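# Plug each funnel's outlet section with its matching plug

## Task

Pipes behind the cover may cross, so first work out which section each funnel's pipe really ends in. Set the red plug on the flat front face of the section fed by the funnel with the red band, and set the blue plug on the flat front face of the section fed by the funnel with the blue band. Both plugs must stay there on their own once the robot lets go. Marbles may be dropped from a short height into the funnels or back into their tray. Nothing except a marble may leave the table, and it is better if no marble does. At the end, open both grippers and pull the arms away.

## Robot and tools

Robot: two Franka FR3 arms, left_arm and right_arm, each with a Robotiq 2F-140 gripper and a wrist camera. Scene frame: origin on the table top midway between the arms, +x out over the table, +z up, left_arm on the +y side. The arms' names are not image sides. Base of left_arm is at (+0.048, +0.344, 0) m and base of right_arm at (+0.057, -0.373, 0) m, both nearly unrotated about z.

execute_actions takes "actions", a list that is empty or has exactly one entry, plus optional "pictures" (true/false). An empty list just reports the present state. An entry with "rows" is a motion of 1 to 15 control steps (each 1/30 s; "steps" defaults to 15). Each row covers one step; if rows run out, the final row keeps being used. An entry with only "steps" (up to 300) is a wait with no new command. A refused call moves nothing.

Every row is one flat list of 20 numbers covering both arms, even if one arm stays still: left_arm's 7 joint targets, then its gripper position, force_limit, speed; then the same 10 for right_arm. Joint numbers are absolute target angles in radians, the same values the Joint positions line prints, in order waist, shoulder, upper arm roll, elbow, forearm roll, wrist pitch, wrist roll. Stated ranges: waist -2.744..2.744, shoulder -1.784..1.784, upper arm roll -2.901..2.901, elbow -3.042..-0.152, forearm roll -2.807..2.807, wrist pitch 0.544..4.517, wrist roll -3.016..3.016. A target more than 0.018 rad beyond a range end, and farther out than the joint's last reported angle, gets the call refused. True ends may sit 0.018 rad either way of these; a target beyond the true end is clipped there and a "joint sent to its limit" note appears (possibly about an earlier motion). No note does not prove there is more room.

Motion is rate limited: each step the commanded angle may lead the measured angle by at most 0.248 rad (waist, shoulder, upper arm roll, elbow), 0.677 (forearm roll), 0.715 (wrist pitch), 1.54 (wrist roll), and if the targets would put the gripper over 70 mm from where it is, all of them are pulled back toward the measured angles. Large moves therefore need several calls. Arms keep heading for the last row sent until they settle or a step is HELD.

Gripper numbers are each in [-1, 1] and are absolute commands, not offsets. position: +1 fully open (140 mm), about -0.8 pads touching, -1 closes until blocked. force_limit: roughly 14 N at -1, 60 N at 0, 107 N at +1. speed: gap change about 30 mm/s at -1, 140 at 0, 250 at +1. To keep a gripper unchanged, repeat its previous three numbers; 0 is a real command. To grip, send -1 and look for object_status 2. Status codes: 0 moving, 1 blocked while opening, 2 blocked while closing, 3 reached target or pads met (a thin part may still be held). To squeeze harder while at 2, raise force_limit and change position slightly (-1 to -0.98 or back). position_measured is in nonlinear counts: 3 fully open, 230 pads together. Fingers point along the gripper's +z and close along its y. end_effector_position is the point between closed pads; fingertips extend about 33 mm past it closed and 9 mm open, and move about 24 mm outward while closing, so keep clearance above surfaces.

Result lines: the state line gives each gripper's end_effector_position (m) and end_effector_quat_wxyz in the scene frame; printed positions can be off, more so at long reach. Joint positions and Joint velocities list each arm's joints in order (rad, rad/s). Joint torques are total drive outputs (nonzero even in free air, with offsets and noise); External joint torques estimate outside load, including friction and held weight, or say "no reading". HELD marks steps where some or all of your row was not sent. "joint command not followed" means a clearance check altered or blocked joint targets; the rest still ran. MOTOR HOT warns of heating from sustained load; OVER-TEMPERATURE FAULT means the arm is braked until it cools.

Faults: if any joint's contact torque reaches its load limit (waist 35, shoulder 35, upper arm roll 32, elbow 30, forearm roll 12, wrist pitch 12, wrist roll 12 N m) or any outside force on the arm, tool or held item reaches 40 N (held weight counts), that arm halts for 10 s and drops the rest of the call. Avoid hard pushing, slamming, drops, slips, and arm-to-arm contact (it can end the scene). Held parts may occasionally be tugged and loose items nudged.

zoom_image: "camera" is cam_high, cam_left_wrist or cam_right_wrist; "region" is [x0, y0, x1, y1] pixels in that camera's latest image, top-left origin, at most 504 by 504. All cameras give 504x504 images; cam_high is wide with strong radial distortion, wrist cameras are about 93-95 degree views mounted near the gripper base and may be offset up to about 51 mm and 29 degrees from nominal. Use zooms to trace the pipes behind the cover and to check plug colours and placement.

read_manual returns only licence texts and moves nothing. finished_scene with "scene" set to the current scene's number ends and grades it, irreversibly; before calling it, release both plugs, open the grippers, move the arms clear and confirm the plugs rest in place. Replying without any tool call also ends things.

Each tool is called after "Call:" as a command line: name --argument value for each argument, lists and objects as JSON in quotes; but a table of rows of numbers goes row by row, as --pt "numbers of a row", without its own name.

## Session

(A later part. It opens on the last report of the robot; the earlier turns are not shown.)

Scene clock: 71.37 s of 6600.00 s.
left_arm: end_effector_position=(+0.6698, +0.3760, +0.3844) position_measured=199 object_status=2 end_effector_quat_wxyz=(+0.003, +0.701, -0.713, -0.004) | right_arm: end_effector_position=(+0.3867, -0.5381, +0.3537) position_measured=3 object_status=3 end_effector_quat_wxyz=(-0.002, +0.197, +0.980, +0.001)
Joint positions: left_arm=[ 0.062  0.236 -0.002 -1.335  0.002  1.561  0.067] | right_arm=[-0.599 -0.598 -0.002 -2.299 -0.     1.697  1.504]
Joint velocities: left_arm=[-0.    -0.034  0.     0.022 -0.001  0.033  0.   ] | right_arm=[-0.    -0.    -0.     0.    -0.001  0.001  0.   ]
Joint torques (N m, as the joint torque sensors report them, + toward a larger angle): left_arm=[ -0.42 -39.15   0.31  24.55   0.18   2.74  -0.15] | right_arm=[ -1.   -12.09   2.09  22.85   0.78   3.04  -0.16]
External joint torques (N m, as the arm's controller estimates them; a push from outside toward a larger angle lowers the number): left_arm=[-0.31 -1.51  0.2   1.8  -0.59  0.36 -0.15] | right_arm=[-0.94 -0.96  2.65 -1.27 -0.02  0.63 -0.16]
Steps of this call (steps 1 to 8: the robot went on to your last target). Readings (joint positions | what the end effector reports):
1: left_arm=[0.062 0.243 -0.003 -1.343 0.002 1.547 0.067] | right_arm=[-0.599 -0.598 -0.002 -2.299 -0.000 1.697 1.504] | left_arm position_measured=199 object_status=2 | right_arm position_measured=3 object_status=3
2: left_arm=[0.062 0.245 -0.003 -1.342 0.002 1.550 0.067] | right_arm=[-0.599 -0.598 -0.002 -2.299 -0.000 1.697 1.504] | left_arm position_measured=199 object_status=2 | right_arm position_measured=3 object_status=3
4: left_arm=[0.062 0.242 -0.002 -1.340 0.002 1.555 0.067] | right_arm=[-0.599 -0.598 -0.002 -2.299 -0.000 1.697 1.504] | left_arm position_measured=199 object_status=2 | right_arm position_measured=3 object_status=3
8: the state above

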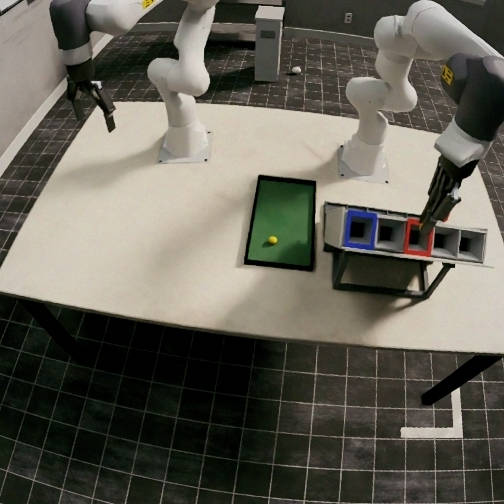

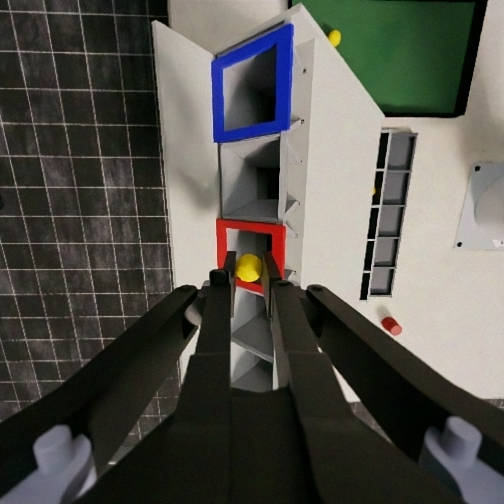

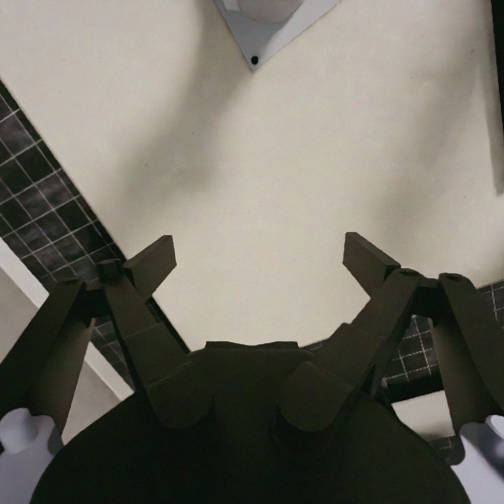

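Call:
execute_actions --actions '[{"rows":[[0.061,0.233,0,-1.333,0,1.568,0.063,-0.1,-0.6,-0.5,-0.6,-0.6,0,-2.3,0,1.7,1.5,1,0,0]],"steps":10}]' --pictures false

Call:
execute_actions --actions '[{"rows":[[0.06,0.12,0,-1.35,0,1.5,0.063,-0.1,-0.6,-0.5,-0.6,-0.6,0,-2.3,0,1.7,1.5,1,0,0]],"steps":10}]' --pictures false

Call:
execute_actions --actions '[{"rows":[[0.6,-0.3,0,-1.8,0,1.5,0.5,-0.1,-0.6,-0.5,-0.6,-0.6,0,-2.3,0,1.7,1.5,1,0,0]],"steps":15}]' --pictures false

Call:
execute_actions --actions '[{"steps":25}]'

Scene clock: 83.50 s of 6600.00 s.
left_arm: end_effector_position=(+0.6715, +0.3763, +0.3861) position_measured=158 object_status=0 end_effector_quat_wxyz=(+0.000, +0.701, -0.713, -0.001) | right_arm: end_effector_position=(+0.3867, -0.5381, +0.3537) position_measured=3 object_status=3 end_effector_quat_wxyz=(-0.002, +0.197, +0.980, +0.001)
Joint positions: left_arm=[ 0.062  0.234 -0.001 -1.334  0.002  1.566  0.067] | right_arm=[-0.599 -0.598 -0.002 -2.299 -0.     1.697  1.504]
Joint velocities: left_arm=[ 0.     0.    -0.    -0.    -0.001  0.001 -0.001] | right_arm=[-0.001 -0.    -0.001  0.    -0.     0.     0.   ]
Joint torques (N m, as the joint torque sensors report them, + toward a larger angle): left_arm=[ -0.35 -39.72   0.25  25.92   0.18   2.75   0.04] | right_arm=[ -0.9  -11.57   2.47  23.46   0.78   3.03  -0.03]
External joint torques (N m, as the arm's controller estimates them; a push from outside toward a larger angle lowers the number): left_arm=[-0.42 -0.58 -0.01  2.35 -0.62  0.26  0.04] | right_arm=[-0.83 -0.42  3.06 -0.7  -0.03  0.61 -0.03]
Steps of this call (steps 1 to 30: the robot went on to your last target; steps 31 to 90: nothing new was sent; then 8.80 s passed at rest; steps 91 to 100: all 10 steps of this action). Readings (joint positions | what the end effector reports):
91: left_arm=[0.062 0.234 -0.001 -1.334 0.002 1.565 0.067] | right_arm=[-0.599 -0.598 -0.002 -2.299 -0.000 1.697 1.504] | left_arm position_measured=199 object_status=0 | right_arm position_measured=3 object_status=3
92: left_arm=[0.062 0.234 -0.001 -1.334 0.002 1.565 0.067] | right_arm=[-0.599 -0.598 -0.002 -2.299 -0.000 1.697 1.504] | left_arm position_measured=199 object_status=0 | right_arm position_measured=3 object_status=3
94: left_arm=[0.062 0.234 -0.001 -1.334 0.002 1.565 0.067] | right_arm=[-0.599 -0.598 -0.002 -2.299 -0.000 1.697 1.504] | left_arm position_measured=186 object_status=0 | right_arm position_measured=3 object_status=3
98: left_arm=[0.062 0.234 -0.001 -1.334 0.002 1.566 0.067] | right_arm=[-0.599 -0.598 -0.002 -2.299 -0.000 1.697 1.504] | left_arm position_measured=167 object_status=0 | right_arm position_measured=3 object_status=3
100: the state above

Scene clock: 83.83 s of 6600.00 s.
left_arm: end_effector_position=(+0.6422, +0.3748, +0.4511) position_measured=141 object_status=3 end_effector_quat_wxyz=(-0.022, +0.701, -0.713, +0.018) | right_arm: end_effector_position=(+0.3867, -0.5381, +0.3537) position_measured=3 object_status=3 end_effector_quat_wxyz=(-0.002, +0.197, +0.980, +0.001)
Joint positions: left_arm=[ 0.062  0.112 -0.001 -1.344  0.002  1.513  0.067] | right_arm=[-0.599 -0.598 -0.002 -2.299 -0.     1.697  1.504]
Joint velocities: left_arm=[-0.001  0.018  0.    -0.033 -0.    -0.057 -0.001] | right_arm=[ 0.001 -0.001 -0.     0.002 -0.001  0.002  0.   ]
Joint torques (N m, as the joint torque sensors report them, + toward a larger angle): left_arm=[ -0.96 -29.7    0.78  22.79   0.23   2.13  -0.07] | right_arm=[ -0.3  -11.15   2.28  22.7    0.78   3.11   0.02]
External joint torques (N m, as the arm's controller estimates them; a push from outside toward a larger angle lowers the number): left_arm=[-0.92  1.96  0.72  1.09 -0.53 -0.42 -0.07] | right_arm=[-0.31  0.18  2.76 -1.59 -0.04  0.68  0.02]
Steps of this call (steps 1 to 10: all 10 steps of this action). Readings (joint positions | what the end effector reports):
1: left_arm=[0.062 0.221 -0.001 -1.346 0.002 1.556 0.067] | right_arm=[-0.599 -0.598 -0.002 -2.299 -0.000 1.697 1.504] | left_arm position_measured=153 object_status=0 | right_arm position_measured=3 object_status=3
2: left_arm=[0.062 0.199 -0.001 -1.354 0.002 1.544 0.067] | right_arm=[-0.599 -0.598 -0.002 -2.299 -0.000 1.697 1.504] | left_arm position_measured=149 object_status=0 | right_arm position_measured=3 object_status=3
4: left_arm=[0.062 0.156 -0.001 -1.353 0.002 1.530 0.067] | right_arm=[-0.599 -0.598 -0.002 -2.299 -0.000 1.697 1.504] | left_arm position_measured=142 object_status=0 | right_arm position_measured=3 object_status=3
8: left_arm=[0.062 0.113 -0.001 -1.343 0.002 1.517 0.067] | right_arm=[-0.599 -0.598 -0.002 -2.299 -0.000 1.697 1.504] | left_arm position_measured=141 object_status=0 | right_arm position_measured=3 object_status=3
10: the state above

Scene clock: 84.33 s of 6600.00 s.
left_arm: end_effector_position=(+0.4345, +0.5922, +0.4531) position_measured=141 object_status=3 end_effector_quat_wxyz=(-0.004, +0.787, -0.617, +0.003) | right_arm: end_effector_position=(+0.3867, -0.5381, +0.3537) position_measured=3 object_status=3 end_effector_quat_wxyz=(-0.002, +0.197, +0.980, +0.001)
Joint positions: left_arm=[ 0.569 -0.28   0.01  -1.775  0.     1.504  0.328] | right_arm=[-0.599 -0.598 -0.002 -2.299 -0.     1.697  1.504]
Joint velocities: left_arm=[ 0.544 -0.313  0.12  -0.268  0.01  -0.021  0.555] | right_arm=[ 0.001  0.    -0.     0.002 -0.     0.    -0.   ]
Joint torques (N m, as the joint torque sensors report them, + toward a larger angle): left_arm=[ -7.85 -16.08 -13.05  23.68   0.41   2.27   0.57] | right_arm=[ -0.86 -12.19   1.48  23.4    0.8    3.11  -0.02]
External joint torques (N m, as the arm's controller estimates them; a push from outside toward a larger angle lowers the number): left_arm=[ 2.88 -0.11  0.05  1.11  0.98 -0.52  0.57] | right_arm=[-0.89 -0.99  1.94 -0.79 -0.01  0.69 -0.02]
Steps of this call (steps 1 to 15: all 15 steps of this action). Readings (joint positions | what the end effector reports):
1: left_arm=[0.082 0.092 -0.013 -1.377 0.000 1.515 0.084] | right_arm=[-0.599 -0.598 -0.002 -2.299 -0.000 1.697 1.504] | left_arm position_measured=141 object_status=3 | right_arm position_measured=3 object_status=3
2: left_arm=[0.108 0.066 -0.017 -1.413 -0.000 1.513 0.102] | right_arm=[-0.599 -0.598 -0.002 -2.299 -0.000 1.697 1.504] | left_arm position_measured=141 object_status=3 | right_arm position_measured=3 object_status=3
4: left_arm=[0.170 0.006 -0.016 -1.482 -0.000 1.511 0.134] | right_arm=[-0.599 -0.598 -0.002 -2.299 -0.000 1.697 1.504] | left_arm position_measured=141 object_status=3 | right_arm position_measured=3 object_status=3
8: left_arm=[0.310 -0.124 -0.009 -1.618 -0.000 1.509 0.196] | right_arm=[-0.599 -0.598 -0.002 -2.299 -0.000 1.697 1.504] | left_arm position_measured=141 object_status=3 | right_arm position_measured=3 object_status=3
15: the state above

Scene clock: 85.17 s of 6600.00 s.
left_arm: end_effector_position=(+0.4233, +0.5954, +0.4503) position_measured=141 object_status=3 end_effector_quat_wxyz=(-0.001, +0.743, -0.669, +0.000) | right_arm: end_effector_position=(+0.3867, -0.5381, +0.3537) position_measured=3 object_status=3 end_effector_quat_wxyz=(-0.002, +0.197, +0.980, +0.001)
Joint positions: left_arm=[ 0.598 -0.298  0.002 -1.799  0.001  1.503  0.485] | right_arm=[-0.599 -0.598 -0.002 -2.299 -0.     1.697  1.504]
Joint velocities: left_arm=[-0.001 -0.     0.001  0.     0.001  0.     0.035] | right_arm=[ 0.001  0.     0.    -0.001  0.     0.001  0.   ]
Joint torques (N m, as the joint torque sensors report them, + toward a larger angle): left_arm=[  1.7  -21.34  -1.86  23.61   0.53   2.06   0.37] | right_arm=[ -0.82 -11.79   1.78  22.99   0.89   2.99  -0.05]
External joint torques (N m, as the arm's controller estimates them; a push from outside toward a larger angle lowers the number): left_arm=[ 1.71 -0.8  -1.57  0.41 -0.26 -0.42  0.37] | right_arm=[-0.84 -0.64  2.24 -1.12  0.07  0.58 -0.05]
Steps of this call (steps 1 to 25: the robot went on to your last target). Readings (joint positions | what the end effector reports):
1: left_arm=[0.583 -0.289 0.013 -1.783 0.001 1.504 0.346] | right_arm=[-0.599 -0.598 -0.002 -2.299 -0.000 1.697 1.504] | left_arm position_measured=141 object_status=3 | right_arm position_measured=3 object_status=3
2: left_arm=[0.591 -0.294 0.013 -1.787 0.001 1.504 0.361] | right_arm=[-0.599 -0.598 -0.002 -2.299 -0.000 1.697 1.504] | left_arm position_measured=141 object_status=3 | right_arm position_measured=3 object_status=3
4: left_arm=[0.597 -0.298 0.010 -1.793 0.001 1.503 0.388] | right_arm=[-0.599 -0.598 -0.002 -2.299 -0.000 1.697 1.504] | left_arm position_measured=141 object_status=3 | right_arm position_measured=3 object_status=3
8: left_arm=[0.598 -0.298 0.003 -1.798 0.001 1.503 0.426] | right_arm=[-0.599 -0.598 -0.002 -2.299 -0.000 1.697 1.504] | left_arm position_measured=141 object_status=3 | right_arm position_measured=3 object_status=3
25: the state above

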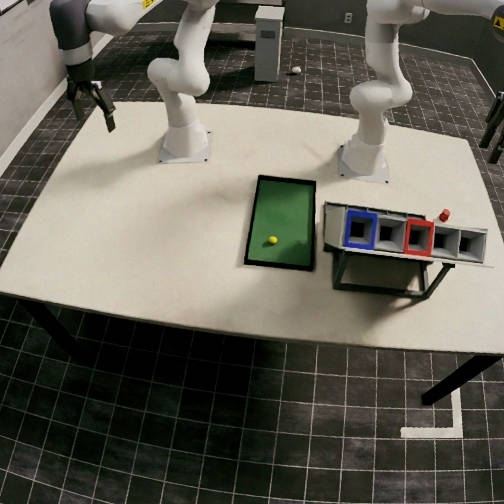

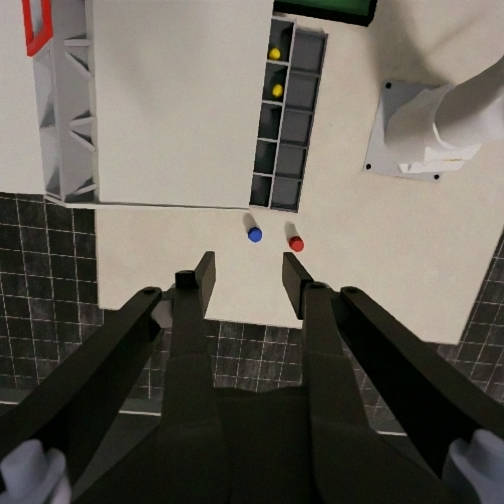

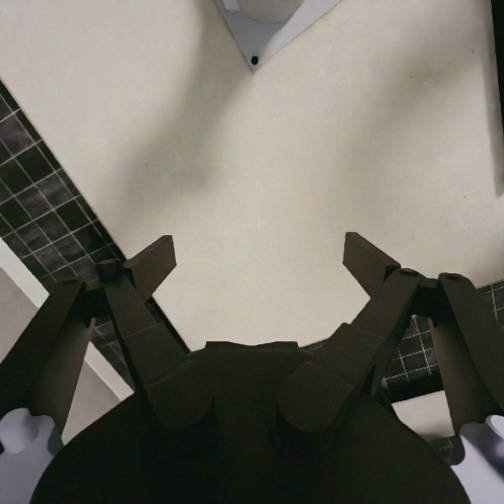

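Call:
execute_actions --actions '[{"rows":[[0.905,-0.4,0,-2.3,0,2.0,-0.666,-0.1,-0.4,-0.5,-0.6,-0.6,0,-2.3,0,1.7,1.5,1,0,0]],"steps":15}]' --pictures false

Call:
execute_actions --actions '[{"rows":[[0.905,-0.4,0,-2.62,0,2.3,-0.666,-0.1,-0.4,-0.5,-0.6,-0.6,0,-2.3,0,1.7,1.5,1,0,0]],"steps":15}]' --pictures false

Call:
execute_actions --actions '[{"rows":[[0.905,-0.333,0,-2.71,0,2.38,-0.666,-0.1,-0.4,-0.5,-0.6,-0.6,0,-2.3,0,1.7,1.5,1,0,0]],"steps":15}]' --pictures false

Call:
execute_actions --actions '[{"steps":25}]'

Scene clock: 94.07 s of 6600.00 s.
left_arm: end_effector_position=(+0.3263, +0.6915, +0.2926) position_measured=141 object_status=3 end_effector_quat_wxyz=(-0.015, +0.985, -0.169, +0.010) | right_arm: end_effector_position=(+0.3867, -0.5381, +0.3537) position_measured=3 object_status=3 end_effector_quat_wxyz=(-0.002, +0.197, +0.980, +0.001)
Joint positions: left_arm=[ 0.902 -0.39   0.004 -2.297 -0.001  1.943 -0.336] | right_arm=[-0.599 -0.598 -0.002 -2.299 -0.     1.697  1.504]
Joint velocities: left_arm=[ 0.019 -0.055 -0.021 -0.049  0.     0.318 -1.081] | right_arm=[-0.     0.    -0.001  0.     0.    -0.     0.001]
Joint torques (N m, as the joint torque sensors report them, + toward a larger angle): left_arm=[  0.96 -21.43  -1.82  26.23   1.     3.19  -0.46] | right_arm=[ -0.11 -12.56   2.29  23.15   0.89   3.     0.04]
External joint torques (N m, as the arm's controller estimates them; a push from outside toward a larger angle lowers the number): left_arm=[ 1.46 -1.28 -0.89  0.21  0.25  0.43 -0.47] | right_arm=[-0.08 -1.44  2.82 -0.97  0.07  0.59  0.04]
Steps of this call (steps 1 to 30: the robot went on to your last target; steps 31 to 110: nothing new was sent; then 4.73 s passed at rest; steps 111 to 125: all 15 steps of this action). Readings (joint positions | what the end effector reports):
111: left_arm=[0.624 -0.312 -0.010 -1.829 -0.001 1.543 0.443] | right_arm=[-0.599 -0.598 -0.002 -2.299 -0.000 1.697 1.504] | left_arm position_measured=141 object_status=3 | right_arm position_measured=3 object_status=3
112: left_arm=[0.657 -0.328 -0.014 -1.865 -0.001 1.582 0.390] | right_arm=[-0.599 -0.598 -0.002 -2.299 -0.000 1.697 1.504] | left_arm position_measured=141 object_status=3 | right_arm position_measured=3 object_status=3
114: left_arm=[0.728 -0.352 -0.013 -1.940 -0.001 1.654 0.284] | right_arm=[-0.599 -0.598 -0.002 -2.299 -0.000 1.697 1.504] | left_arm position_measured=141 object_status=3 | right_arm position_measured=3 object_status=3
118: left_arm=[0.844 -0.388 -0.000 -2.141 -0.001 1.799 0.040] | right_arm=[-0.599 -0.598 -0.002 -2.299 -0.000 1.697 1.504] | left_arm position_measured=141 object_status=3 | right_arm position_measured=3 object_status=3
125: the state above

Scene clock: 94.57 s of 6600.00 s.
left_arm: end_effector_position=(+0.3074, +0.6672, +0.1761) position_measured=141 object_status=3 end_effector_quat_wxyz=(-0.021, +0.999, -0.040, +0.017) | right_arm: end_effector_position=(+0.3867, -0.5381, +0.3537) position_measured=3 object_status=3 end_effector_quat_wxyz=(-0.002, +0.197, +0.980, +0.001)
Joint positions: left_arm=[ 0.903 -0.397  0.002 -2.619 -0.001  2.276 -0.595] | right_arm=[-0.599 -0.598 -0.002 -2.299 -0.     1.697  1.504]
Joint velocities: left_arm=[-0.    -0.007 -0.     0.001  0.001  0.133 -0.222] | right_arm=[ 0.001  0.     0.002 -0.    -0.001 -0.     0.   ]
Joint torques (N m, as the joint torque sensors report them, + toward a larger angle): left_arm=[  1.14 -18.91  -1.44  23.7    0.73   2.96  -0.05] | right_arm=[ -0.6  -12.18   1.67  23.48   0.76   3.06   0.02]
External joint torques (N m, as the arm's controller estimates them; a push from outside toward a larger angle lowers the number): left_arm=[ 1.17 -2.51 -1.02  1.03  0.08  0.4  -0.05] | right_arm=[-0.69 -0.97  2.07 -0.7  -0.06  0.64  0.01]
Steps of this call (steps 1 to 15: all 15 steps of this action). Readings (joint positions | what the end effector reports):
1: left_arm=[0.902 -0.405 0.003 -2.342 -0.001 2.004 -0.366] | right_arm=[-0.599 -0.598 -0.002 -2.299 -0.000 1.697 1.504] | left_arm position_measured=141 object_status=3 | right_arm position_measured=3 object_status=3
2: left_arm=[0.902 -0.412 0.003 -2.399 -0.001 2.047 -0.390] | right_arm=[-0.599 -0.598 -0.002 -2.299 -0.000 1.697 1.504] | left_arm position_measured=141 object_status=3 | right_arm position_measured=3 object_status=3
4: left_arm=[0.902 -0.408 0.002 -2.510 -0.001 2.122 -0.438] | right_arm=[-0.599 -0.598 -0.002 -2.299 -0.000 1.697 1.504] | left_arm position_measured=141 object_status=3 | right_arm position_measured=3 object_status=3
8: left_arm=[0.903 -0.392 0.002 -2.611 -0.001 2.211 -0.518] | right_arm=[-0.599 -0.598 -0.002 -2.299 -0.000 1.697 1.504] | left_arm position_measured=141 object_status=3 | right_arm position_measured=3 object_status=3
15: the state above

Scene clock: 95.07 s of 6600.00 s.
left_arm: end_effector_position=(+0.2895, +0.6448, +0.1191) position_measured=141 object_status=3 end_effector_quat_wxyz=(+0.003, +1.000, -0.013, -0.002) | right_arm: end_effector_position=(+0.3867, -0.5381, +0.3537) position_measured=3 object_status=3 end_effector_quat_wxyz=(-0.002, +0.197, +0.980, +0.001)
Joint positions: left_arm=[ 0.903 -0.332  0.002 -2.711 -0.001  2.372 -0.649] | right_arm=[-0.599 -0.598 -0.002 -2.299 -0.     1.697  1.504]
Joint velocities: left_arm=[-0.001 -0.001 -0.     0.001 -0.     0.034 -0.042] | right_arm=[ 0.001  0.     0.    -0.     0.001 -0.    -0.   ]
Joint torques (N m, as the joint torque sensors report them, + toward a larger angle): left_arm=[  1.98 -18.04  -1.32  23.78   0.65   2.87   0.02] | right_arm=[ -1.03 -12.43   2.52  23.07   0.76   3.09   0.01]
External joint torques (N m, as the arm's controller estimates them; a push from outside toward a larger angle lowers the number): left_arm=[ 1.98 -0.53 -1.01  2.4   0.08  0.37  0.02] | right_arm=[-1.04 -1.34  3.   -1.02 -0.06  0.68  0.01]
Steps of this call (steps 1 to 15: all 15 steps of this action). Readings (joint positions | what the end effector reports):
1: left_arm=[0.903 -0.392 0.002 -2.632 -0.001 2.298 -0.602] | right_arm=[-0.599 -0.598 -0.002 -2.299 -0.000 1.697 1.504] | left_arm position_measured=141 object_status=3 | right_arm position_measured=3 object_status=3
2: left_arm=[0.903 -0.378 0.002 -2.653 -0.001 2.314 -0.608] | right_arm=[-0.599 -0.598 -0.002 -2.299 -0.000 1.697 1.504] | left_arm position_measured=141 object_status=3 | right_arm position_measured=3 object_status=3
4: left_arm=[0.903 -0.349 0.002 -2.689 -0.001 2.333 -0.619] | right_arm=[-0.599 -0.598 -0.002 -2.299 -0.000 1.697 1.504] | left_arm position_measured=141 object_status=3 | right_arm position_measured=3 object_status=3
8: left_arm=[0.903 -0.332 0.002 -2.711 -0.001 2.354 -0.634] | right_arm=[-0.599 -0.598 -0.002 -2.299 -0.000 1.697 1.504] | left_arm position_measured=141 object_status=3 | right_arm position_measured=3 object_status=3
15: the state above

Scene clock: 95.90 s of 6600.00 s.
left_arm: end_effector_position=(+0.2906, +0.6462, +0.1196) position_measured=141 object_status=3 end_effector_quat_wxyz=(+0.001, +1.000, -0.007, +0.000) | right_arm: end_effector_position=(+0.3867, -0.5381, +0.3537) position_measured=3 object_status=3 end_effector_quat_wxyz=(-0.002, +0.197, +0.980, +0.001)
Joint positions: left_arm=[ 0.903 -0.332  0.002 -2.711 -0.001  2.377 -0.661] | right_arm=[-0.599 -0.598 -0.002 -2.299 -0.     1.697  1.504]
Joint velocities: left_arm=[-0.001  0.001 -0.     0.001 -0.001  0.    -0.003] | right_arm=[-0.    -0.    -0.    -0.001  0.001 -0.001  0.   ]
Joint torques (N m, as the joint torque sensors report them, + toward a larger angle): left_arm=[  1.33 -17.45  -1.85  23.71   0.61   2.91   0.  ] | right_arm=[ -1.16 -11.9    1.79  23.75   0.8    3.07   0.05]
External joint torques (N m, as the arm's controller estimates them; a push from outside toward a larger angle lowers the number): left_arm=[ 1.34  0.02 -1.52  2.31  0.04  0.38  0.  ] | right_arm=[-1.1  -0.83  2.36 -0.32 -0.01  0.67  0.05]
Steps of this call (steps 1 to 25: the robot went on to your last target). Readings (joint positions | what the end effector reports):
1: left_arm=[0.903 -0.332 0.002 -2.711 -0.001 2.373 -0.650] | right_arm=[-0.599 -0.598 -0.002 -2.299 -0.000 1.697 1.504] | left_arm position_measured=141 object_status=3 | right_arm position_measured=3 object_status=3
2: left_arm=[0.903 -0.332 0.002 -2.711 -0.001 2.373 -0.652] | right_arm=[-0.599 -0.598 -0.002 -2.299 -0.000 1.697 1.504] | left_arm position_measured=141 object_status=3 | right_arm position_measured=3 object_status=3
4: left_arm=[0.903 -0.332 0.002 -2.711 -0.001 2.375 -0.654] | right_arm=[-0.599 -0.598 -0.002 -2.299 -0.000 1.697 1.504] | left_arm position_measured=141 object_status=3 | right_arm position_measured=3 object_status=3
8: left_arm=[0.903 -0.332 0.002 -2.711 -0.001 2.376 -0.657] | right_arm=[-0.599 -0.598 -0.002 -2.299 -0.000 1.697 1.504] | left_arm position_measured=141 object_status=3 | right_arm position_measured=3 object_status=3
25: the state above

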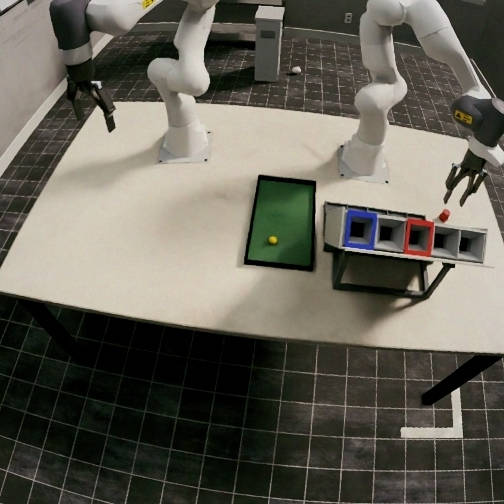

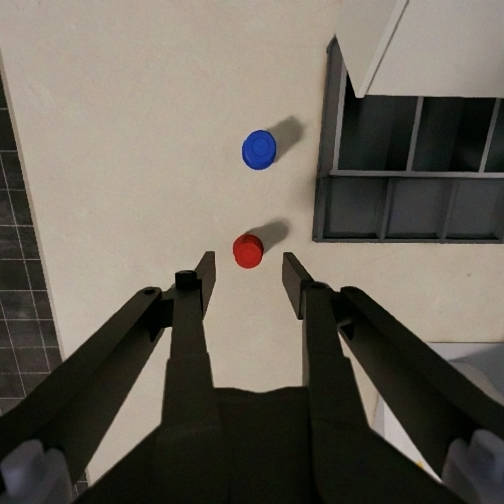

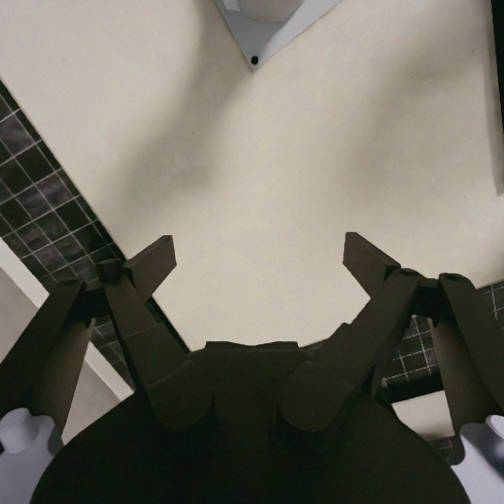

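Call:
execute_actions --actions '[{"rows":[[0.905,-0.29,0,-2.723,0,2.48,-0.666,-0.1,-0.4,-0.5,-0.6,-0.6,0,-2.3,0,1.7,1.5,1,0,0],[0.905,-0.29,0,-2.723,0,2.48,-0.666,-0.1,-0.4,-0.5,-0.6,-0.6,0,-2.3,0,1.7,1.5,1,0,0],[0.905,-0.29,0,-2.723,0,2.48,-0.666,-0.1,-0.4,-0.5,-0.6,-0.6,0,-2.3,0,1.7,1.5,1,0,0],[0.905,-0.25,0,-2.736,0,2.54,-0.666,-0.1,-0.4,-0.5,-0.6,-0.6,0,-2.3,0,1.7,1.5,1,0,0],[0.905,-0.25,0,-2.736,0,2.54,-0.666,-0.1,-0.4,-0.5,-0.6,-0.6,0,-2.3,0,1.7,1.5,1,0,0],[0.905,-0.25,0,-2.736,0,2.54,-0.666,-0.1,-0.4,-0.5,-0.6,-0.6,0,-2.3,0,1.7,1.5,1,0,0],[0.905,-0.21,0,-2.748,0,2.59,-0.666,-0.1,-0.4,-0.5,-0.6,-0.6,0,-2.3,0,1.7,1.5,1,0,0],[0.905,-0.21,0,-2.748,0,2.59,-0.666,-0.1,-0.4,-0.5,-0.6,-0.6,0,-2.3,0,1.7,1.5,1,0,0],[0.905,-0.21,0,-2.748,0,2.6,-0.666,-0.1,-0.4,-0.5,-0.6,-0.6,0,-2.3,0,1.7,1.5,1,0,0],[0.905,-0.165,0,-2.758,0,2.598,-0.666,-0.1,-0.4,-0.5,-0.6,-0.6,0,-2.3,0,1.7,1.5,1,0,0]],"steps":15}]' --pictures false

Call:
execute_actions --actions '[{"steps":10}]' --pictures false

Call:
execute_actions --actions '[{"rows":[[0.905,-0.165,0,-2.758,0,2.598,-0.666,-1,-0.4,-0.5,-0.6,-0.6,0,-2.3,0,1.7,1.5,1,0,0]],"steps":15}]' --pictures false

Call:
execute_actions --actions '[{"steps":6}]'

Scene clock: 107.13 s of 6600.00 s.
left_arm: end_effector_position=(+0.2872, +0.6421, +0.0545) position_measured=141 object_status=3 end_effector_quat_wxyz=(+0.007, +1.000, -0.007, -0.005) | right_arm: end_effector_position=(+0.3867, -0.5381, +0.3537) position_measured=3 object_status=3 end_effector_quat_wxyz=(-0.002, +0.197, +0.980, +0.001)
Joint positions: left_arm=[ 0.903 -0.168  0.002 -2.759 -0.001  2.573 -0.662] | right_arm=[-0.599 -0.598 -0.002 -2.299 -0.     1.697  1.504]
Joint velocities: left_arm=[ 0.     0.059 -0.001 -0.014  0.001  0.123 -0.002] | right_arm=[ 0.001 -0.001  0.     0.    -0.001 -0.     0.   ]
Joint torques (N m, as the joint torque sensors report them, + toward a larger angle): left_arm=[  1.73 -20.76  -1.47  20.59   0.65   3.21  -0.1 ] | right_arm=[ -0.18 -11.68   2.41  23.17   0.67   2.93   0.02]
External joint torques (N m, as the arm's controller estimates them; a push from outside toward a larger angle lowers the number): left_arm=[ 1.73  1.95 -1.32  0.32  0.21  0.41 -0.1 ] | right_arm=[-0.2  -0.44  2.88 -1.04 -0.15  0.51  0.02]
Steps of this call (steps 1 to 15: the robot went on to your last target; steps 16 to 90: nothing new was sent; then 7.73 s passed at rest; steps 91 to 105: all 15 steps of this action). Readings (joint positions | what the end effector reports):
91: left_arm=[0.903 -0.326 0.002 -2.712 -0.001 2.395 -0.662] | right_arm=[-0.599 -0.598 -0.002 -2.299 -0.000 1.697 1.504] | left_arm position_measured=141 object_status=3 | right_arm position_measured=3 object_status=3
92: left_arm=[0.903 -0.316 0.002 -2.713 -0.001 2.410 -0.662] | right_arm=[-0.599 -0.598 -0.002 -2.299 -0.000 1.697 1.504] | left_arm position_measured=141 object_status=3 | right_arm position_measured=3 object_status=3
94: left_arm=[0.903 -0.294 0.002 -2.720 -0.001 2.443 -0.662] | right_arm=[-0.599 -0.598 -0.002 -2.299 -0.000 1.697 1.504] | left_arm position_measured=141 object_status=3 | right_arm position_measured=3 object_status=3
98: left_arm=[0.903 -0.239 0.002 -2.737 -0.001 2.511 -0.662] | right_arm=[-0.599 -0.598 -0.002 -2.299 -0.000 1.697 1.504] | left_arm position_measured=141 object_status=3 | right_arm position_measured=3 object_status=3
105: the state above

Scene clock: 107.47 s of 6600.00 s.
left_arm: end_effector_position=(+0.2908, +0.6466, +0.0556) position_measured=141 object_status=3 end_effector_quat_wxyz=(-0.000, +1.000, -0.007, +0.000) | right_arm: end_effector_position=(+0.3867, -0.5381, +0.3537) position_measured=3 object_status=3 end_effector_quat_wxyz=(-0.002, +0.197, +0.980, +0.001)
Joint positions: left_arm=[ 0.903 -0.167  0.002 -2.759 -0.001  2.592 -0.662] | right_arm=[-0.599 -0.598 -0.002 -2.299 -0.     1.697  1.504]
Joint velocities: left_arm=[-0.001 -0.001  0.001 -0.     0.001  0.019  0.   ] | right_arm=[ 0.002  0.001 -0.002  0.001  0.    -0.001  0.   ]
Joint torques (N m, as the joint torque sensors report them, + toward a larger angle): left_arm=[  0.95 -18.99  -1.35  20.22   0.59   2.94  -0.05] | right_arm=[ -0.58 -11.98   2.23  22.79   0.74   3.11  -0.05]
External joint torques (N m, as the arm's controller estimates them; a push from outside toward a larger angle lowers the number): left_arm=[ 0.9   1.54 -1.24  1.67  0.17  0.42 -0.05] | right_arm=[-0.57 -0.89  2.76 -1.32 -0.07  0.71 -0.05]
Steps of this call (steps 1 to 10: the robot went on to your last target). Readings (joint positions | what the end effector reports):
1: left_arm=[0.903 -0.167 0.002 -2.759 -0.001 2.576 -0.662] | right_arm=[-0.599 -0.598 -0.002 -2.299 -0.000 1.697 1.504] | left_arm position_measured=141 object_status=3 | right_arm position_measured=3 object_status=3
2: left_arm=[0.903 -0.167 0.002 -2.759 -0.001 2.580 -0.662] | right_arm=[-0.599 -0.598 -0.002 -2.299 -0.000 1.697 1.504] | left_arm position_measured=141 object_status=3 | right_arm position_measured=3 object_status=3
4: left_arm=[0.903 -0.167 0.002 -2.759 -0.001 2.585 -0.662] | right_arm=[-0.599 -0.598 -0.002 -2.299 -0.000 1.697 1.504] | left_arm position_measured=141 object_status=3 | right_arm position_measured=3 object_status=3
8: left_arm=[0.903 -0.167 0.002 -2.759 -0.001 2.591 -0.662] | right_arm=[-0.599 -0.598 -0.002 -2.299 -0.000 1.697 1.504] | left_arm position_measured=141 object_status=3 | right_arm position_measured=3 object_status=3
10: the state above

Scene clock: 107.97 s of 6600.00 s.
left_arm: end_effector_position=(+0.2915, +0.6475, +0.0560) position_measured=191 object_status=0 end_effector_quat_wxyz=(-0.001, +1.000, -0.007, +0.001) | right_arm: end_effector_position=(+0.3867, -0.5381, +0.3537) position_measured=3 object_status=3 end_effector_quat_wxyz=(-0.002, +0.197, +0.980, +0.001)
Joint positions: left_arm=[ 0.903 -0.167  0.001 -2.758 -0.001  2.595 -0.662] | right_arm=[-0.599 -0.598 -0.002 -2.299 -0.     1.697  1.504]
Joint velocities: left_arm=[ 0.001  0.     0.    -0.001  0.001  0.     0.   ] | right_arm=[-0.     0.001  0.001  0.     0.     0.     0.   ]
Joint torques (N m, as the joint torque sensors report them, + toward a larger angle): left_arm=[  1.78 -19.06  -1.5   21.2    0.54   2.9   -0.1 ] | right_arm=[ -0.88 -11.6    2.79  23.06   0.77   3.08  -0.09]
External joint torques (N m, as the arm's controller estimates them; a push from outside toward a larger angle lowers the number): left_arm=[ 1.77  1.44 -1.35  2.66  0.11  0.38 -0.1 ] | right_arm=[-0.88 -0.43  3.28 -1.11 -0.04  0.66 -0.09]
Steps of this call (steps 1 to 15: all 15 steps of this action). Readings (joint positions | what the end effector reports):
1: left_arm=[0.903 -0.167 0.002 -2.759 -0.001 2.593 -0.662] | right_arm=[-0.599 -0.598 -0.002 -2.299 -0.000 1.697 1.504] | left_arm position_measured=141 object_status=0 | right_arm position_measured=3 object_status=3
2: left_arm=[0.903 -0.167 0.002 -2.759 -0.001 2.593 -0.662] | right_arm=[-0.599 -0.598 -0.002 -2.299 -0.000 1.697 1.504] | left_arm position_measured=145 object_status=0 | right_arm position_measured=3 object_status=3
4: left_arm=[0.903 -0.167 0.002 -2.759 -0.001 2.594 -0.662] | right_arm=[-0.599 -0.598 -0.002 -2.299 -0.000 1.697 1.504] | left_arm position_measured=155 object_status=0 | right_arm position_measured=3 object_status=3
8: left_arm=[0.903 -0.167 0.002 -2.759 -0.001 2.595 -0.662] | right_arm=[-0.599 -0.598 -0.002 -2.299 -0.000 1.697 1.504] | left_arm position_measured=173 object_status=0 | right_arm position_measured=3 object_status=3
15: the state above

Scene clock: 108.17 s of 6600.00 s.
left_arm: end_effector_position=(+0.2915, +0.6475, +0.0560) position_measured=191 object_status=2 end_effector_quat_wxyz=(-0.001, +1.000, -0.007, +0.001) | right_arm: end_effector_position=(+0.3867, -0.5381, +0.3537) position_measured=3 object_status=3 end_effector_quat_wxyz=(-0.002, +0.197, +0.980, +0.001)
Joint positions: left_arm=[ 0.903 -0.167  0.001 -2.758 -0.001  2.595 -0.662] | right_arm=[-0.599 -0.598 -0.002 -2.299 -0.     1.697  1.504]
Joint velocities: left_arm=[ 0.001  0.001 -0.    -0.001  0.001  0.     0.001] | right_arm=[-0.     0.001 -0.001  0.    -0.001 -0.001 -0.001]
Joint torques (N m, as the joint torque sensors report them, + toward a larger angle): left_arm=[  1.22 -19.01  -0.69  19.74   0.62   2.86   0.05] | right_arm=[ -0.63 -11.5    1.61  23.9    0.76   3.04   0.  ]
External joint torques (N m, as the arm's controller estimates them; a push from outside toward a larger angle lowers the number): left_arm=[ 1.22  1.48 -0.53  1.19  0.19  0.34  0.05] | right_arm=[-0.6  -0.42  2.14 -0.19 -0.05  0.64  0.  ]
Steps of this call (steps 1 to 6: the robot went on to your last target). Readings (joint positions | what the end effector reports):
1: left_arm=[0.903 -0.167 0.001 -2.758 -0.001 2.595 -0.662] | right_arm=[-0.599 -0.598 -0.002 -2.299 -0.000 1.697 1.504] | left_arm position_measured=191 object_status=0 | right_arm position_measured=3 object_status=3
2: left_arm=[0.903 -0.167 0.001 -2.758 -0.001 2.595 -0.662] | right_arm=[-0.599 -0.598 -0.002 -2.299 -0.000 1.697 1.504] | left_arm position_measured=191 object_status=2 | right_arm position_measured=3 object_status=3
4: left_arm=[0.903 -0.167 0.001 -2.758 -0.001 2.595 -0.662] | right_arm=[-0.599 -0.598 -0.002 -2.299 -0.000 1.697 1.504] | left_arm position_measured=191 object_status=2 | right_arm position_measured=3 object_status=3
6: the state above

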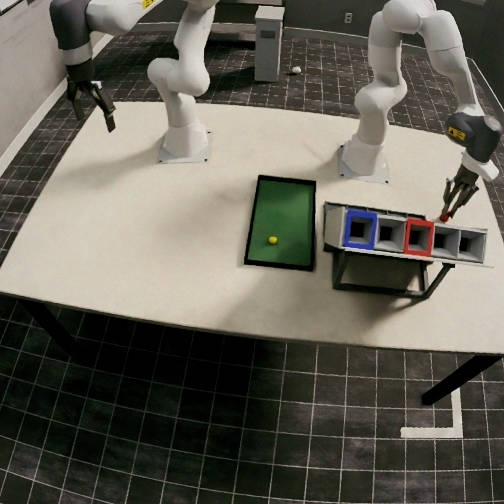

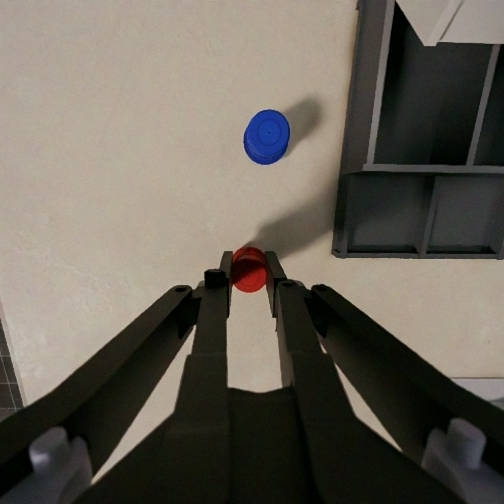

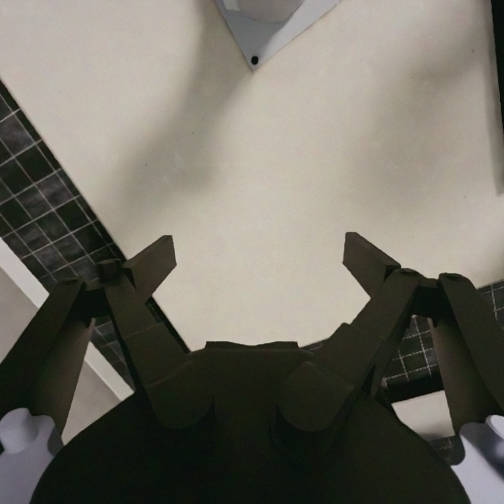

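Call:
execute_actions --actions '[{"rows":[[0.905,-0.22,0,-2.75,0,2.49,-0.8,-1,-0.4,-0.5,-0.6,-0.6,0,-2.3,0,1.7,1.5,1,0,0],[0.905,-0.22,0,-2.75,0,2.49,-0.8,-1,-0.4,-0.5,-0.6,-0.6,0,-2.3,0,1.7,1.5,1,0,0],[0.905,-0.22,0,-2.75,0,2.49,-0.8,-1,-0.4,-0.5,-0.6,-0.6,0,-2.3,0,1.7,1.5,1,0,0],[0.905,-0.3,0,-2.74,0,2.4,-0.9,-1,-0.4,-0.5,-0.6,-0.6,0,-2.3,0,1.7,1.5,1,0,0],[0.905,-0.3,0,-2.74,0,2.4,-0.9,-1,-0.4,-0.5,-0.6,-0.6,0,-2.3,0,1.7,1.5,1,0,0],[0.905,-0.3,0,-2.74,0,2.4,-0.9,-1,-0.4,-0.5,-0.6,-0.6,0,-2.3,0,1.7,1.5,1,0,0],[0.905,-0.45,0,-2.78,0,2.3,-1.0,-1,-0.4,-0.5,-0.6,-0.6,0,-2.3,0,1.7,1.5,1,0,0],[0.905,-0.45,0,-2.78,0,2.3,-1.0,-1,-0.4,-0.5,-0.6,-0.6,0,-2.3,0,1.7,1.5,1,0,0],[0.905,-0.45,0,-2.78,0,2.3,-1.0,-1,-0.4,-0.5,-0.6,-0.6,0,-2.3,0,1.7,1.5,1,0,0],[0.905,-0.662,0,-2.88,0,2.17,-1.1,-1,-0.4,-0.5,-0.6,-0.6,0,-2.3,0,1.7,1.5,1,0,0]],"steps":15}]' --pictures false

Call:
execute_actions --actions '[{"steps":8}]' --pictures false

Call:
execute_actions --actions '[{"rows":[[0.25,-0.662,0,-2.893,0,2.184,-1.6,-1,-0.4,-0.5,-0.6,-0.6,0,-2.3,0,1.7,1.5,1,0,0]],"steps":15}]' --pictures false

Call:
execute_actions --actions '[{"rows":[[-0.378,-0.662,0,-2.893,0,2.2,-1.96,-1,-0.4,-0.5,-0.6,-0.6,0,-2.3,0,1.7,1.5,1,0,0]],"steps":15}]' --pictures false

Call:
execute_actions --actions '[{"rows":[[-0.378,-0.634,0,-2.886,0,2.257,-1.96,-1,-0.4,-0.5,-0.6,-0.6,0,-2.3,0,1.7,1.5,1,0,0]],"steps":15}]' --pictures false

Call:
execute_actions --actions '[{"steps":10}]'

Scene clock: 119.87 s of 6600.00 s.
left_arm: end_effector_position=(+0.2539, +0.6003, +0.1528) position_measured=191 object_status=2 end_effector_quat_wxyz=(-0.009, +0.991, +0.136, +0.010) | right_arm: end_effector_position=(+0.3867, -0.5381, +0.3537) position_measured=3 object_status=3 end_effector_quat_wxyz=(-0.002, +0.197, +0.980, +0.001)
Joint positions: left_arm=[ 0.903 -0.644  0.001 -2.864 -0.001  2.248 -0.95 ] | right_arm=[-0.599 -0.598 -0.002 -2.299 -0.     1.698  1.504]
Joint velocities: left_arm=[ 0.001 -0.301 -0.    -0.154 -0.    -0.447 -0.484] | right_arm=[ 0.001  0.001 -0.001  0.002  0.    -0.001 -0.001]
Joint torques (N m, as the joint torque sensors report them, + toward a larger angle): left_arm=[ 1.1  -4.75 -1.59 22.34  0.71  1.94 -0.11] | right_arm=[ -0.73 -11.84   1.77  23.93   0.83   3.01   0.1 ]
External joint torques (N m, as the arm's controller estimates them; a push from outside toward a larger angle lowers the number): left_arm=[ 1.17 -1.62 -0.9   0.81 -0.03 -0.49 -0.12] | right_arm=[-0.69 -0.66  2.32 -0.25  0.02  0.6   0.1 ]
Steps of this call (steps 1 to 15: the robot went on to your last target; steps 16 to 90: nothing new was sent; then 8.20 s passed at rest; steps 91 to 105: all 15 steps of this action). Readings (joint positions | what the end effector reports):
91: left_arm=[0.903 -0.176 0.001 -2.758 -0.001 2.577 -0.675] | right_arm=[-0.599 -0.598 -0.002 -2.299 -0.000 1.698 1.504] | left_arm position_measured=191 object_status=2 | right_arm position_measured=3 object_status=3
92: left_arm=[0.903 -0.189 0.001 -2.757 -0.001 2.561 -0.688] | right_arm=[-0.599 -0.598 -0.002 -2.299 -0.000 1.698 1.504] | left_arm position_measured=191 object_status=2 | right_arm position_measured=3 object_status=3
94: left_arm=[0.903 -0.221 0.001 -2.754 -0.001 2.523 -0.719] | right_arm=[-0.599 -0.598 -0.002 -2.299 -0.000 1.698 1.504] | left_arm position_measured=191 object_status=2 | right_arm position_measured=3 object_status=3
98: left_arm=[0.903 -0.358 0.001 -2.765 -0.001 2.424 -0.801] | right_arm=[-0.599 -0.598 -0.002 -2.299 -0.000 1.698 1.504] | left_arm position_measured=191 object_status=2 | right_arm position_measured=3 object_status=3
105: the state above

Scene clock: 120.13 s of 6600.00 s.
left_arm: end_effector_position=(+0.2390, +0.5817, +0.1456) position_measured=191 object_status=2 end_effector_quat_wxyz=(+0.011, +0.984, +0.178, -0.012) | right_arm: end_effector_position=(+0.3867, -0.5381, +0.3537) position_measured=3 object_status=3 end_effector_quat_wxyz=(-0.002, +0.197, +0.980, +0.001)
Joint positions: left_arm=[ 0.903 -0.659  0.001 -2.879 -0.001  2.187 -1.035] | right_arm=[-0.599 -0.598 -0.002 -2.299 -0.     1.698  1.504]
Joint velocities: left_arm=[-0.001 -0.005  0.001 -0.005  0.    -0.092 -0.202] | right_arm=[ 0.     0.    -0.    -0.    -0.    -0.001  0.   ]
Joint torques (N m, as the joint torque sensors report them, + toward a larger angle): left_arm=[ 1.38 -9.52 -1.17 24.27  0.7   2.23 -0.04] | right_arm=[  0.52 -11.94   1.84  22.78   0.76   3.06  -0.02]
External joint torques (N m, as the arm's controller estimates them; a push from outside toward a larger angle lowers the number): left_arm=[ 1.4  -1.54 -0.56  1.22  0.02 -0.28 -0.04] | right_arm=[ 0.48 -0.81  2.28 -1.34 -0.05  0.65 -0.02]
Steps of this call (steps 1 to 8: the robot went on to your last target). Readings (joint positions | what the end effector reports):
1: left_arm=[0.903 -0.651 0.001 -2.868 -0.001 2.234 -0.965] | right_arm=[-0.599 -0.598 -0.002 -2.299 -0.000 1.698 1.504] | left_arm position_measured=191 object_status=2 | right_arm position_measured=3 object_status=3
2: left_arm=[0.903 -0.655 0.001 -2.872 -0.001 2.223 -0.979] | right_arm=[-0.599 -0.598 -0.002 -2.299 -0.000 1.698 1.504] | left_arm position_measured=191 object_status=2 | right_arm position_measured=3 object_status=3
4: left_arm=[0.903 -0.657 0.001 -2.876 -0.001 2.206 -1.002] | right_arm=[-0.599 -0.598 -0.002 -2.299 -0.000 1.698 1.504] | left_arm position_measured=191 object_status=2 | right_arm position_measured=3 object_status=3
8: the state above

Scene clock: 120.63 s of 6600.00 s.
left_arm: end_effector_position=(+0.3376, +0.4165, +0.1405) position_measured=191 object_status=2 end_effector_quat_wxyz=(+0.003, +0.997, +0.076, -0.022) | right_arm: end_effector_position=(+0.3867, -0.5381, +0.3537) position_measured=3 object_status=3 end_effector_quat_wxyz=(-0.002, +0.197, +0.980, +0.001)
Joint positions: left_arm=[ 0.256 -0.66  -0.003 -2.892  0.     2.187 -1.481] | right_arm=[-0.599 -0.598 -0.002 -2.299 -0.     1.698  1.504]
Joint velocities: left_arm=[-0.053 -0.     0.016 -0.002  0.    -0.002 -0.382] | right_arm=[ 0.    -0.    -0.    -0.001 -0.    -0.001 -0.   ]
Joint torques (N m, as the joint torque sensors report them, + toward a larger angle): left_arm=[-1.83 -7.92  0.93 24.82  0.6   2.06 -0.29] | right_arm=[ -0.56 -12.28   2.12  23.05   0.76   3.07  -0.07]
External joint torques (N m, as the arm's controller estimates them; a push from outside toward a larger angle lowers the number): left_arm=[-2.21 -0.12  1.27  1.98 -0.1  -0.38 -0.3 ] | right_arm=[-0.54 -1.25  2.65 -0.98 -0.05  0.68 -0.07]
Steps of this call (steps 1 to 15: all 15 steps of this action). Readings (joint positions | what the end effector reports):
1: left_arm=[0.849 -0.660 0.014 -2.882 0.000 2.187 -1.086] | right_arm=[-0.599 -0.598 -0.002 -2.299 -0.000 1.698 1.504] | left_arm position_measured=191 object_status=2 | right_arm position_measured=3 object_status=3
2: left_arm=[0.777 -0.660 0.011 -2.884 0.000 2.187 -1.135] | right_arm=[-0.599 -0.598 -0.002 -2.299 -0.000 1.698 1.504] | left_arm position_measured=191 object_status=2 | right_arm position_measured=3 object_status=3
4: left_arm=[0.631 -0.660 0.006 -2.887 0.000 2.187 -1.218] | right_arm=[-0.599 -0.598 -0.002 -2.299 -0.000 1.698 1.504] | left_arm position_measured=191 object_status=2 | right_arm position_measured=3 object_status=3
8: left_arm=[0.352 -0.660 -0.003 -2.889 0.000 2.187 -1.348] | right_arm=[-0.599 -0.598 -0.002 -2.299 -0.000 1.698 1.504] | left_arm position_measured=191 object_status=2 | right_arm position_measured=3 object_status=3
15: the state above

Scene clock: 121.13 s of 6600.00 s.
left_arm: end_effector_position=(+0.3279, +0.2311, +0.1412) position_measured=191 object_status=2 end_effector_quat_wxyz=(-0.007, +0.999, -0.049, -0.016) | right_arm: end_effector_position=(+0.3867, -0.5381, +0.3537) position_measured=3 object_status=3 end_effector_quat_wxyz=(-0.002, +0.197, +0.980, +0.001)
Joint positions: left_arm=[-0.372 -0.66  -0.003 -2.892  0.001  2.197 -1.858] | right_arm=[-0.599 -0.598 -0.002 -2.299 -0.     1.698  1.504]
Joint velocities: left_arm=[-0.047  0.001  0.015 -0.001 -0.     0.    -0.325] | right_arm=[-0.001 -0.    -0.     0.     0.001 -0.    -0.001]
Joint torques (N m, as the joint torque sensors report them, + toward a larger angle): left_arm=[-1.41 -7.96  0.82 24.01  0.43  2.86 -0.16] | right_arm=[ -0.88 -11.67   1.92  22.31   0.73   3.07  -0.1 ]
External joint torques (N m, as the arm's controller estimates them; a push from outside toward a larger angle lowers the number): left_arm=[-1.76 -0.27  1.18  1.33 -0.28  0.45 -0.17] | right_arm=[-0.89 -0.49  2.41 -1.86 -0.08  0.65 -0.1 ]
Steps of this call (steps 1 to 15: all 15 steps of this action). Readings (joint positions | what the end effector reports):
1: left_arm=[0.201 -0.660 0.010 -2.892 0.001 2.188 -1.525] | right_arm=[-0.599 -0.598 -0.002 -2.299 -0.000 1.698 1.504] | left_arm position_measured=191 object_status=2 | right_arm position_measured=3 object_status=3
2: left_arm=[0.128 -0.660 0.008 -2.892 0.001 2.190 -1.566] | right_arm=[-0.599 -0.598 -0.002 -2.299 -0.000 1.698 1.504] | left_arm position_measured=191 object_status=2 | right_arm position_measured=3 object_status=3
4: left_arm=[-0.018 -0.660 0.004 -2.892 0.001 2.193 -1.637] | right_arm=[-0.599 -0.598 -0.002 -2.299 -0.000 1.698 1.504] | left_arm position_measured=191 object_status=2 | right_arm position_measured=3 object_status=3
8: left_arm=[-0.287 -0.660 -0.003 -2.892 0.001 2.197 -1.746] | right_arm=[-0.599 -0.598 -0.002 -2.299 -0.000 1.698 1.504] | left_arm position_measured=191 object_status=2 | right_arm position_measured=3 object_status=3
15: the state above

Scene clock: 121.63 s of 6600.00 s.
left_arm: end_effector_position=(+0.3413, +0.2247, +0.1402) position_measured=191 object_status=2 end_effector_quat_wxyz=(-0.001, +1.000, -0.011, +0.000) | right_arm: end_effector_position=(+0.3867, -0.5381, +0.3537) position_measured=3 object_status=3 end_effector_quat_wxyz=(-0.002, +0.197, +0.980, +0.001)
Joint positions: left_arm=[-0.376 -0.636 -0.002 -2.888  0.001  2.251 -1.937] | right_arm=[-0.599 -0.598 -0.002 -2.299 -0.     1.698  1.504]
Joint velocities: left_arm=[-0.002  0.002  0.001 -0.001 -0.     0.017 -0.063] | right_arm=[ 0.001 -0.     0.     0.     0.    -0.    -0.001]
Joint torques (N m, as the joint torque sensors report them, + toward a larger angle): left_arm=[-1.51 -6.08  0.71 24.83  0.54  2.98 -0.15] | right_arm=[ -0.8  -11.07   1.57  22.83   0.76   3.02   0.06]
External joint torques (N m, as the arm's controller estimates them; a push from outside toward a larger angle lowers the number): left_arm=[-1.5   2.3   1.3   2.24 -0.16  0.49 -0.15] | right_arm=[-0.81  0.18  2.04 -1.38 -0.05  0.6   0.06]
Steps of this call (steps 1 to 15: all 15 steps of this action). Readings (joint positions | what the end effector reports):
1: left_arm=[-0.374 -0.655 -0.003 -2.891 0.001 2.206 -1.869] | right_arm=[-0.599 -0.598 -0.002 -2.299 -0.000 1.698 1.504] | left_arm position_measured=191 object_status=2 | right_arm position_measured=3 object_status=3
2: left_arm=[-0.374 -0.649 -0.002 -2.889 0.001 2.215 -1.878] | right_arm=[-0.599 -0.598 -0.002 -2.299 -0.000 1.698 1.504] | left_arm position_measured=191 object_status=2 | right_arm position_measured=3 object_status=3
4: left_arm=[-0.375 -0.641 -0.002 -2.888 0.001 2.228 -1.893] | right_arm=[-0.599 -0.598 -0.002 -2.299 -0.000 1.698 1.504] | left_arm position_measured=191 object_status=2 | right_arm position_measured=3 object_status=3
8: left_arm=[-0.376 -0.637 -0.002 -2.888 0.001 2.242 -1.915] | right_arm=[-0.599 -0.598 -0.002 -2.299 -0.000 1.698 1.504] | left_arm position_measured=191 object_status=2 | right_arm position_measured=3 object_status=3
15: the state above

Scene clock: 121.97 s of 6600.00 s.
left_arm: end_effector_position=(+0.3420, +0.2244, +0.1404) position_measured=191 object_status=2 end_effector_quat_wxyz=(-0.000, +1.000, -0.004, +0.001) | right_arm: end_effector_position=(+0.3867, -0.5381, +0.3537) position_measured=3 object_status=3 end_effector_quat_wxyz=(-0.002, +0.197, +0.980, +0.001)
Joint positions: left_arm=[-0.376 -0.636 -0.002 -2.888  0.001  2.254 -1.95 ] | right_arm=[-0.599 -0.598 -0.002 -2.299 -0.     1.698  1.504]
Joint velocities: left_arm=[-0.001  0.001 -0.     0.001  0.     0.002 -0.02 ] | right_arm=[ 0.001 -0.001  0.     0.001 -0.     0.    -0.001]
Joint torques (N m, as the joint torque sensors report them, + toward a larger angle): left_arm=[-1.82 -6.5  -0.22 25.69  0.4   2.99 -0.11] | right_arm=[ -0.7  -11.07   1.65  22.87   0.82   3.13  -0.19]
External joint torques (N m, as the arm's controller estimates them; a push from outside toward a larger angle lowers the number): left_arm=[-1.81  1.88  0.36  3.04 -0.29  0.48 -0.11] | right_arm=[-0.77  0.2   2.06 -1.37  0.    0.71 -0.19]
Steps of this call (steps 1 to 10: the robot went on to your last target). Readings (joint positions | what the end effector reports):
1: left_arm=[-0.376 -0.636 -0.002 -2.888 0.001 2.252 -1.939] | right_arm=[-0.599 -0.598 -0.002 -2.299 -0.000 1.698 1.504] | left_arm position_measured=191 object_status=2 | right_arm position_measured=3 object_status=3
2: left_arm=[-0.376 -0.636 -0.002 -2.888 0.001 2.252 -1.941] | right_arm=[-0.599 -0.598 -0.002 -2.299 -0.000 1.698 1.504] | left_arm position_measured=191 object_status=2 | right_arm position_measured=3 object_status=3
4: left_arm=[-0.376 -0.636 -0.002 -2.888 0.001 2.253 -1.944] | right_arm=[-0.599 -0.598 -0.002 -2.299 -0.000 1.698 1.504] | left_arm position_measured=191 object_status=2 | right_arm position_measured=3 object_status=3
8: left_arm=[-0.376 -0.636 -0.002 -2.888 0.001 2.253 -1.948] | right_arm=[-0.599 -0.598 -0.002 -2.299 -0.000 1.698 1.504] | left_arm position_measured=191 object_status=2 | right_arm position_measured=3 object_status=3
10: the state above

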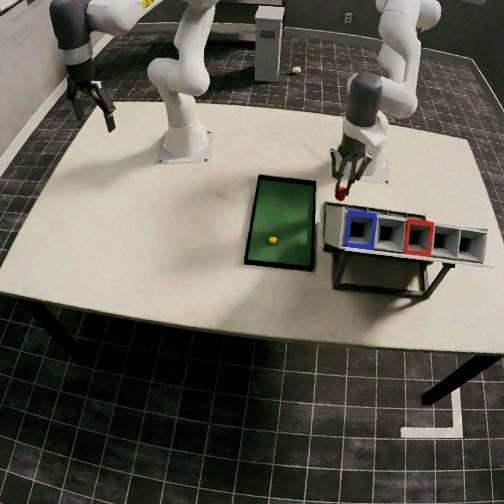

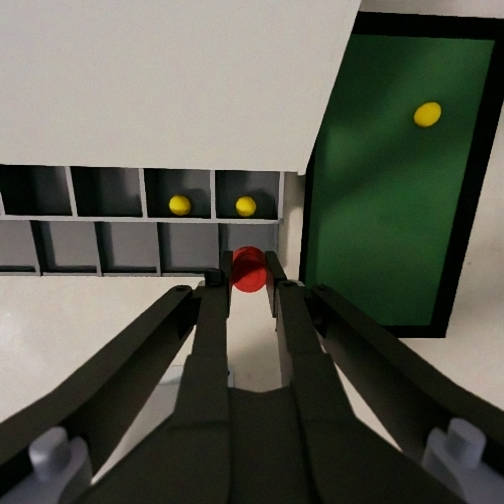

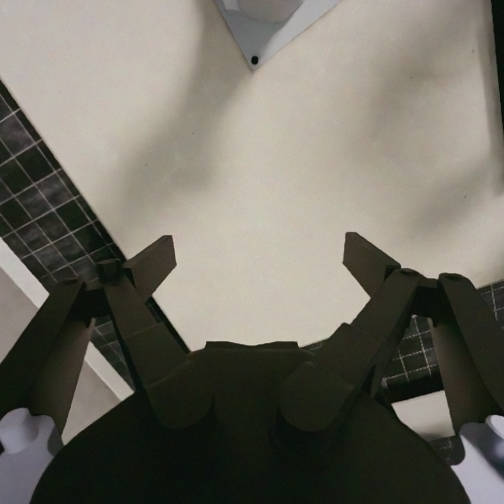

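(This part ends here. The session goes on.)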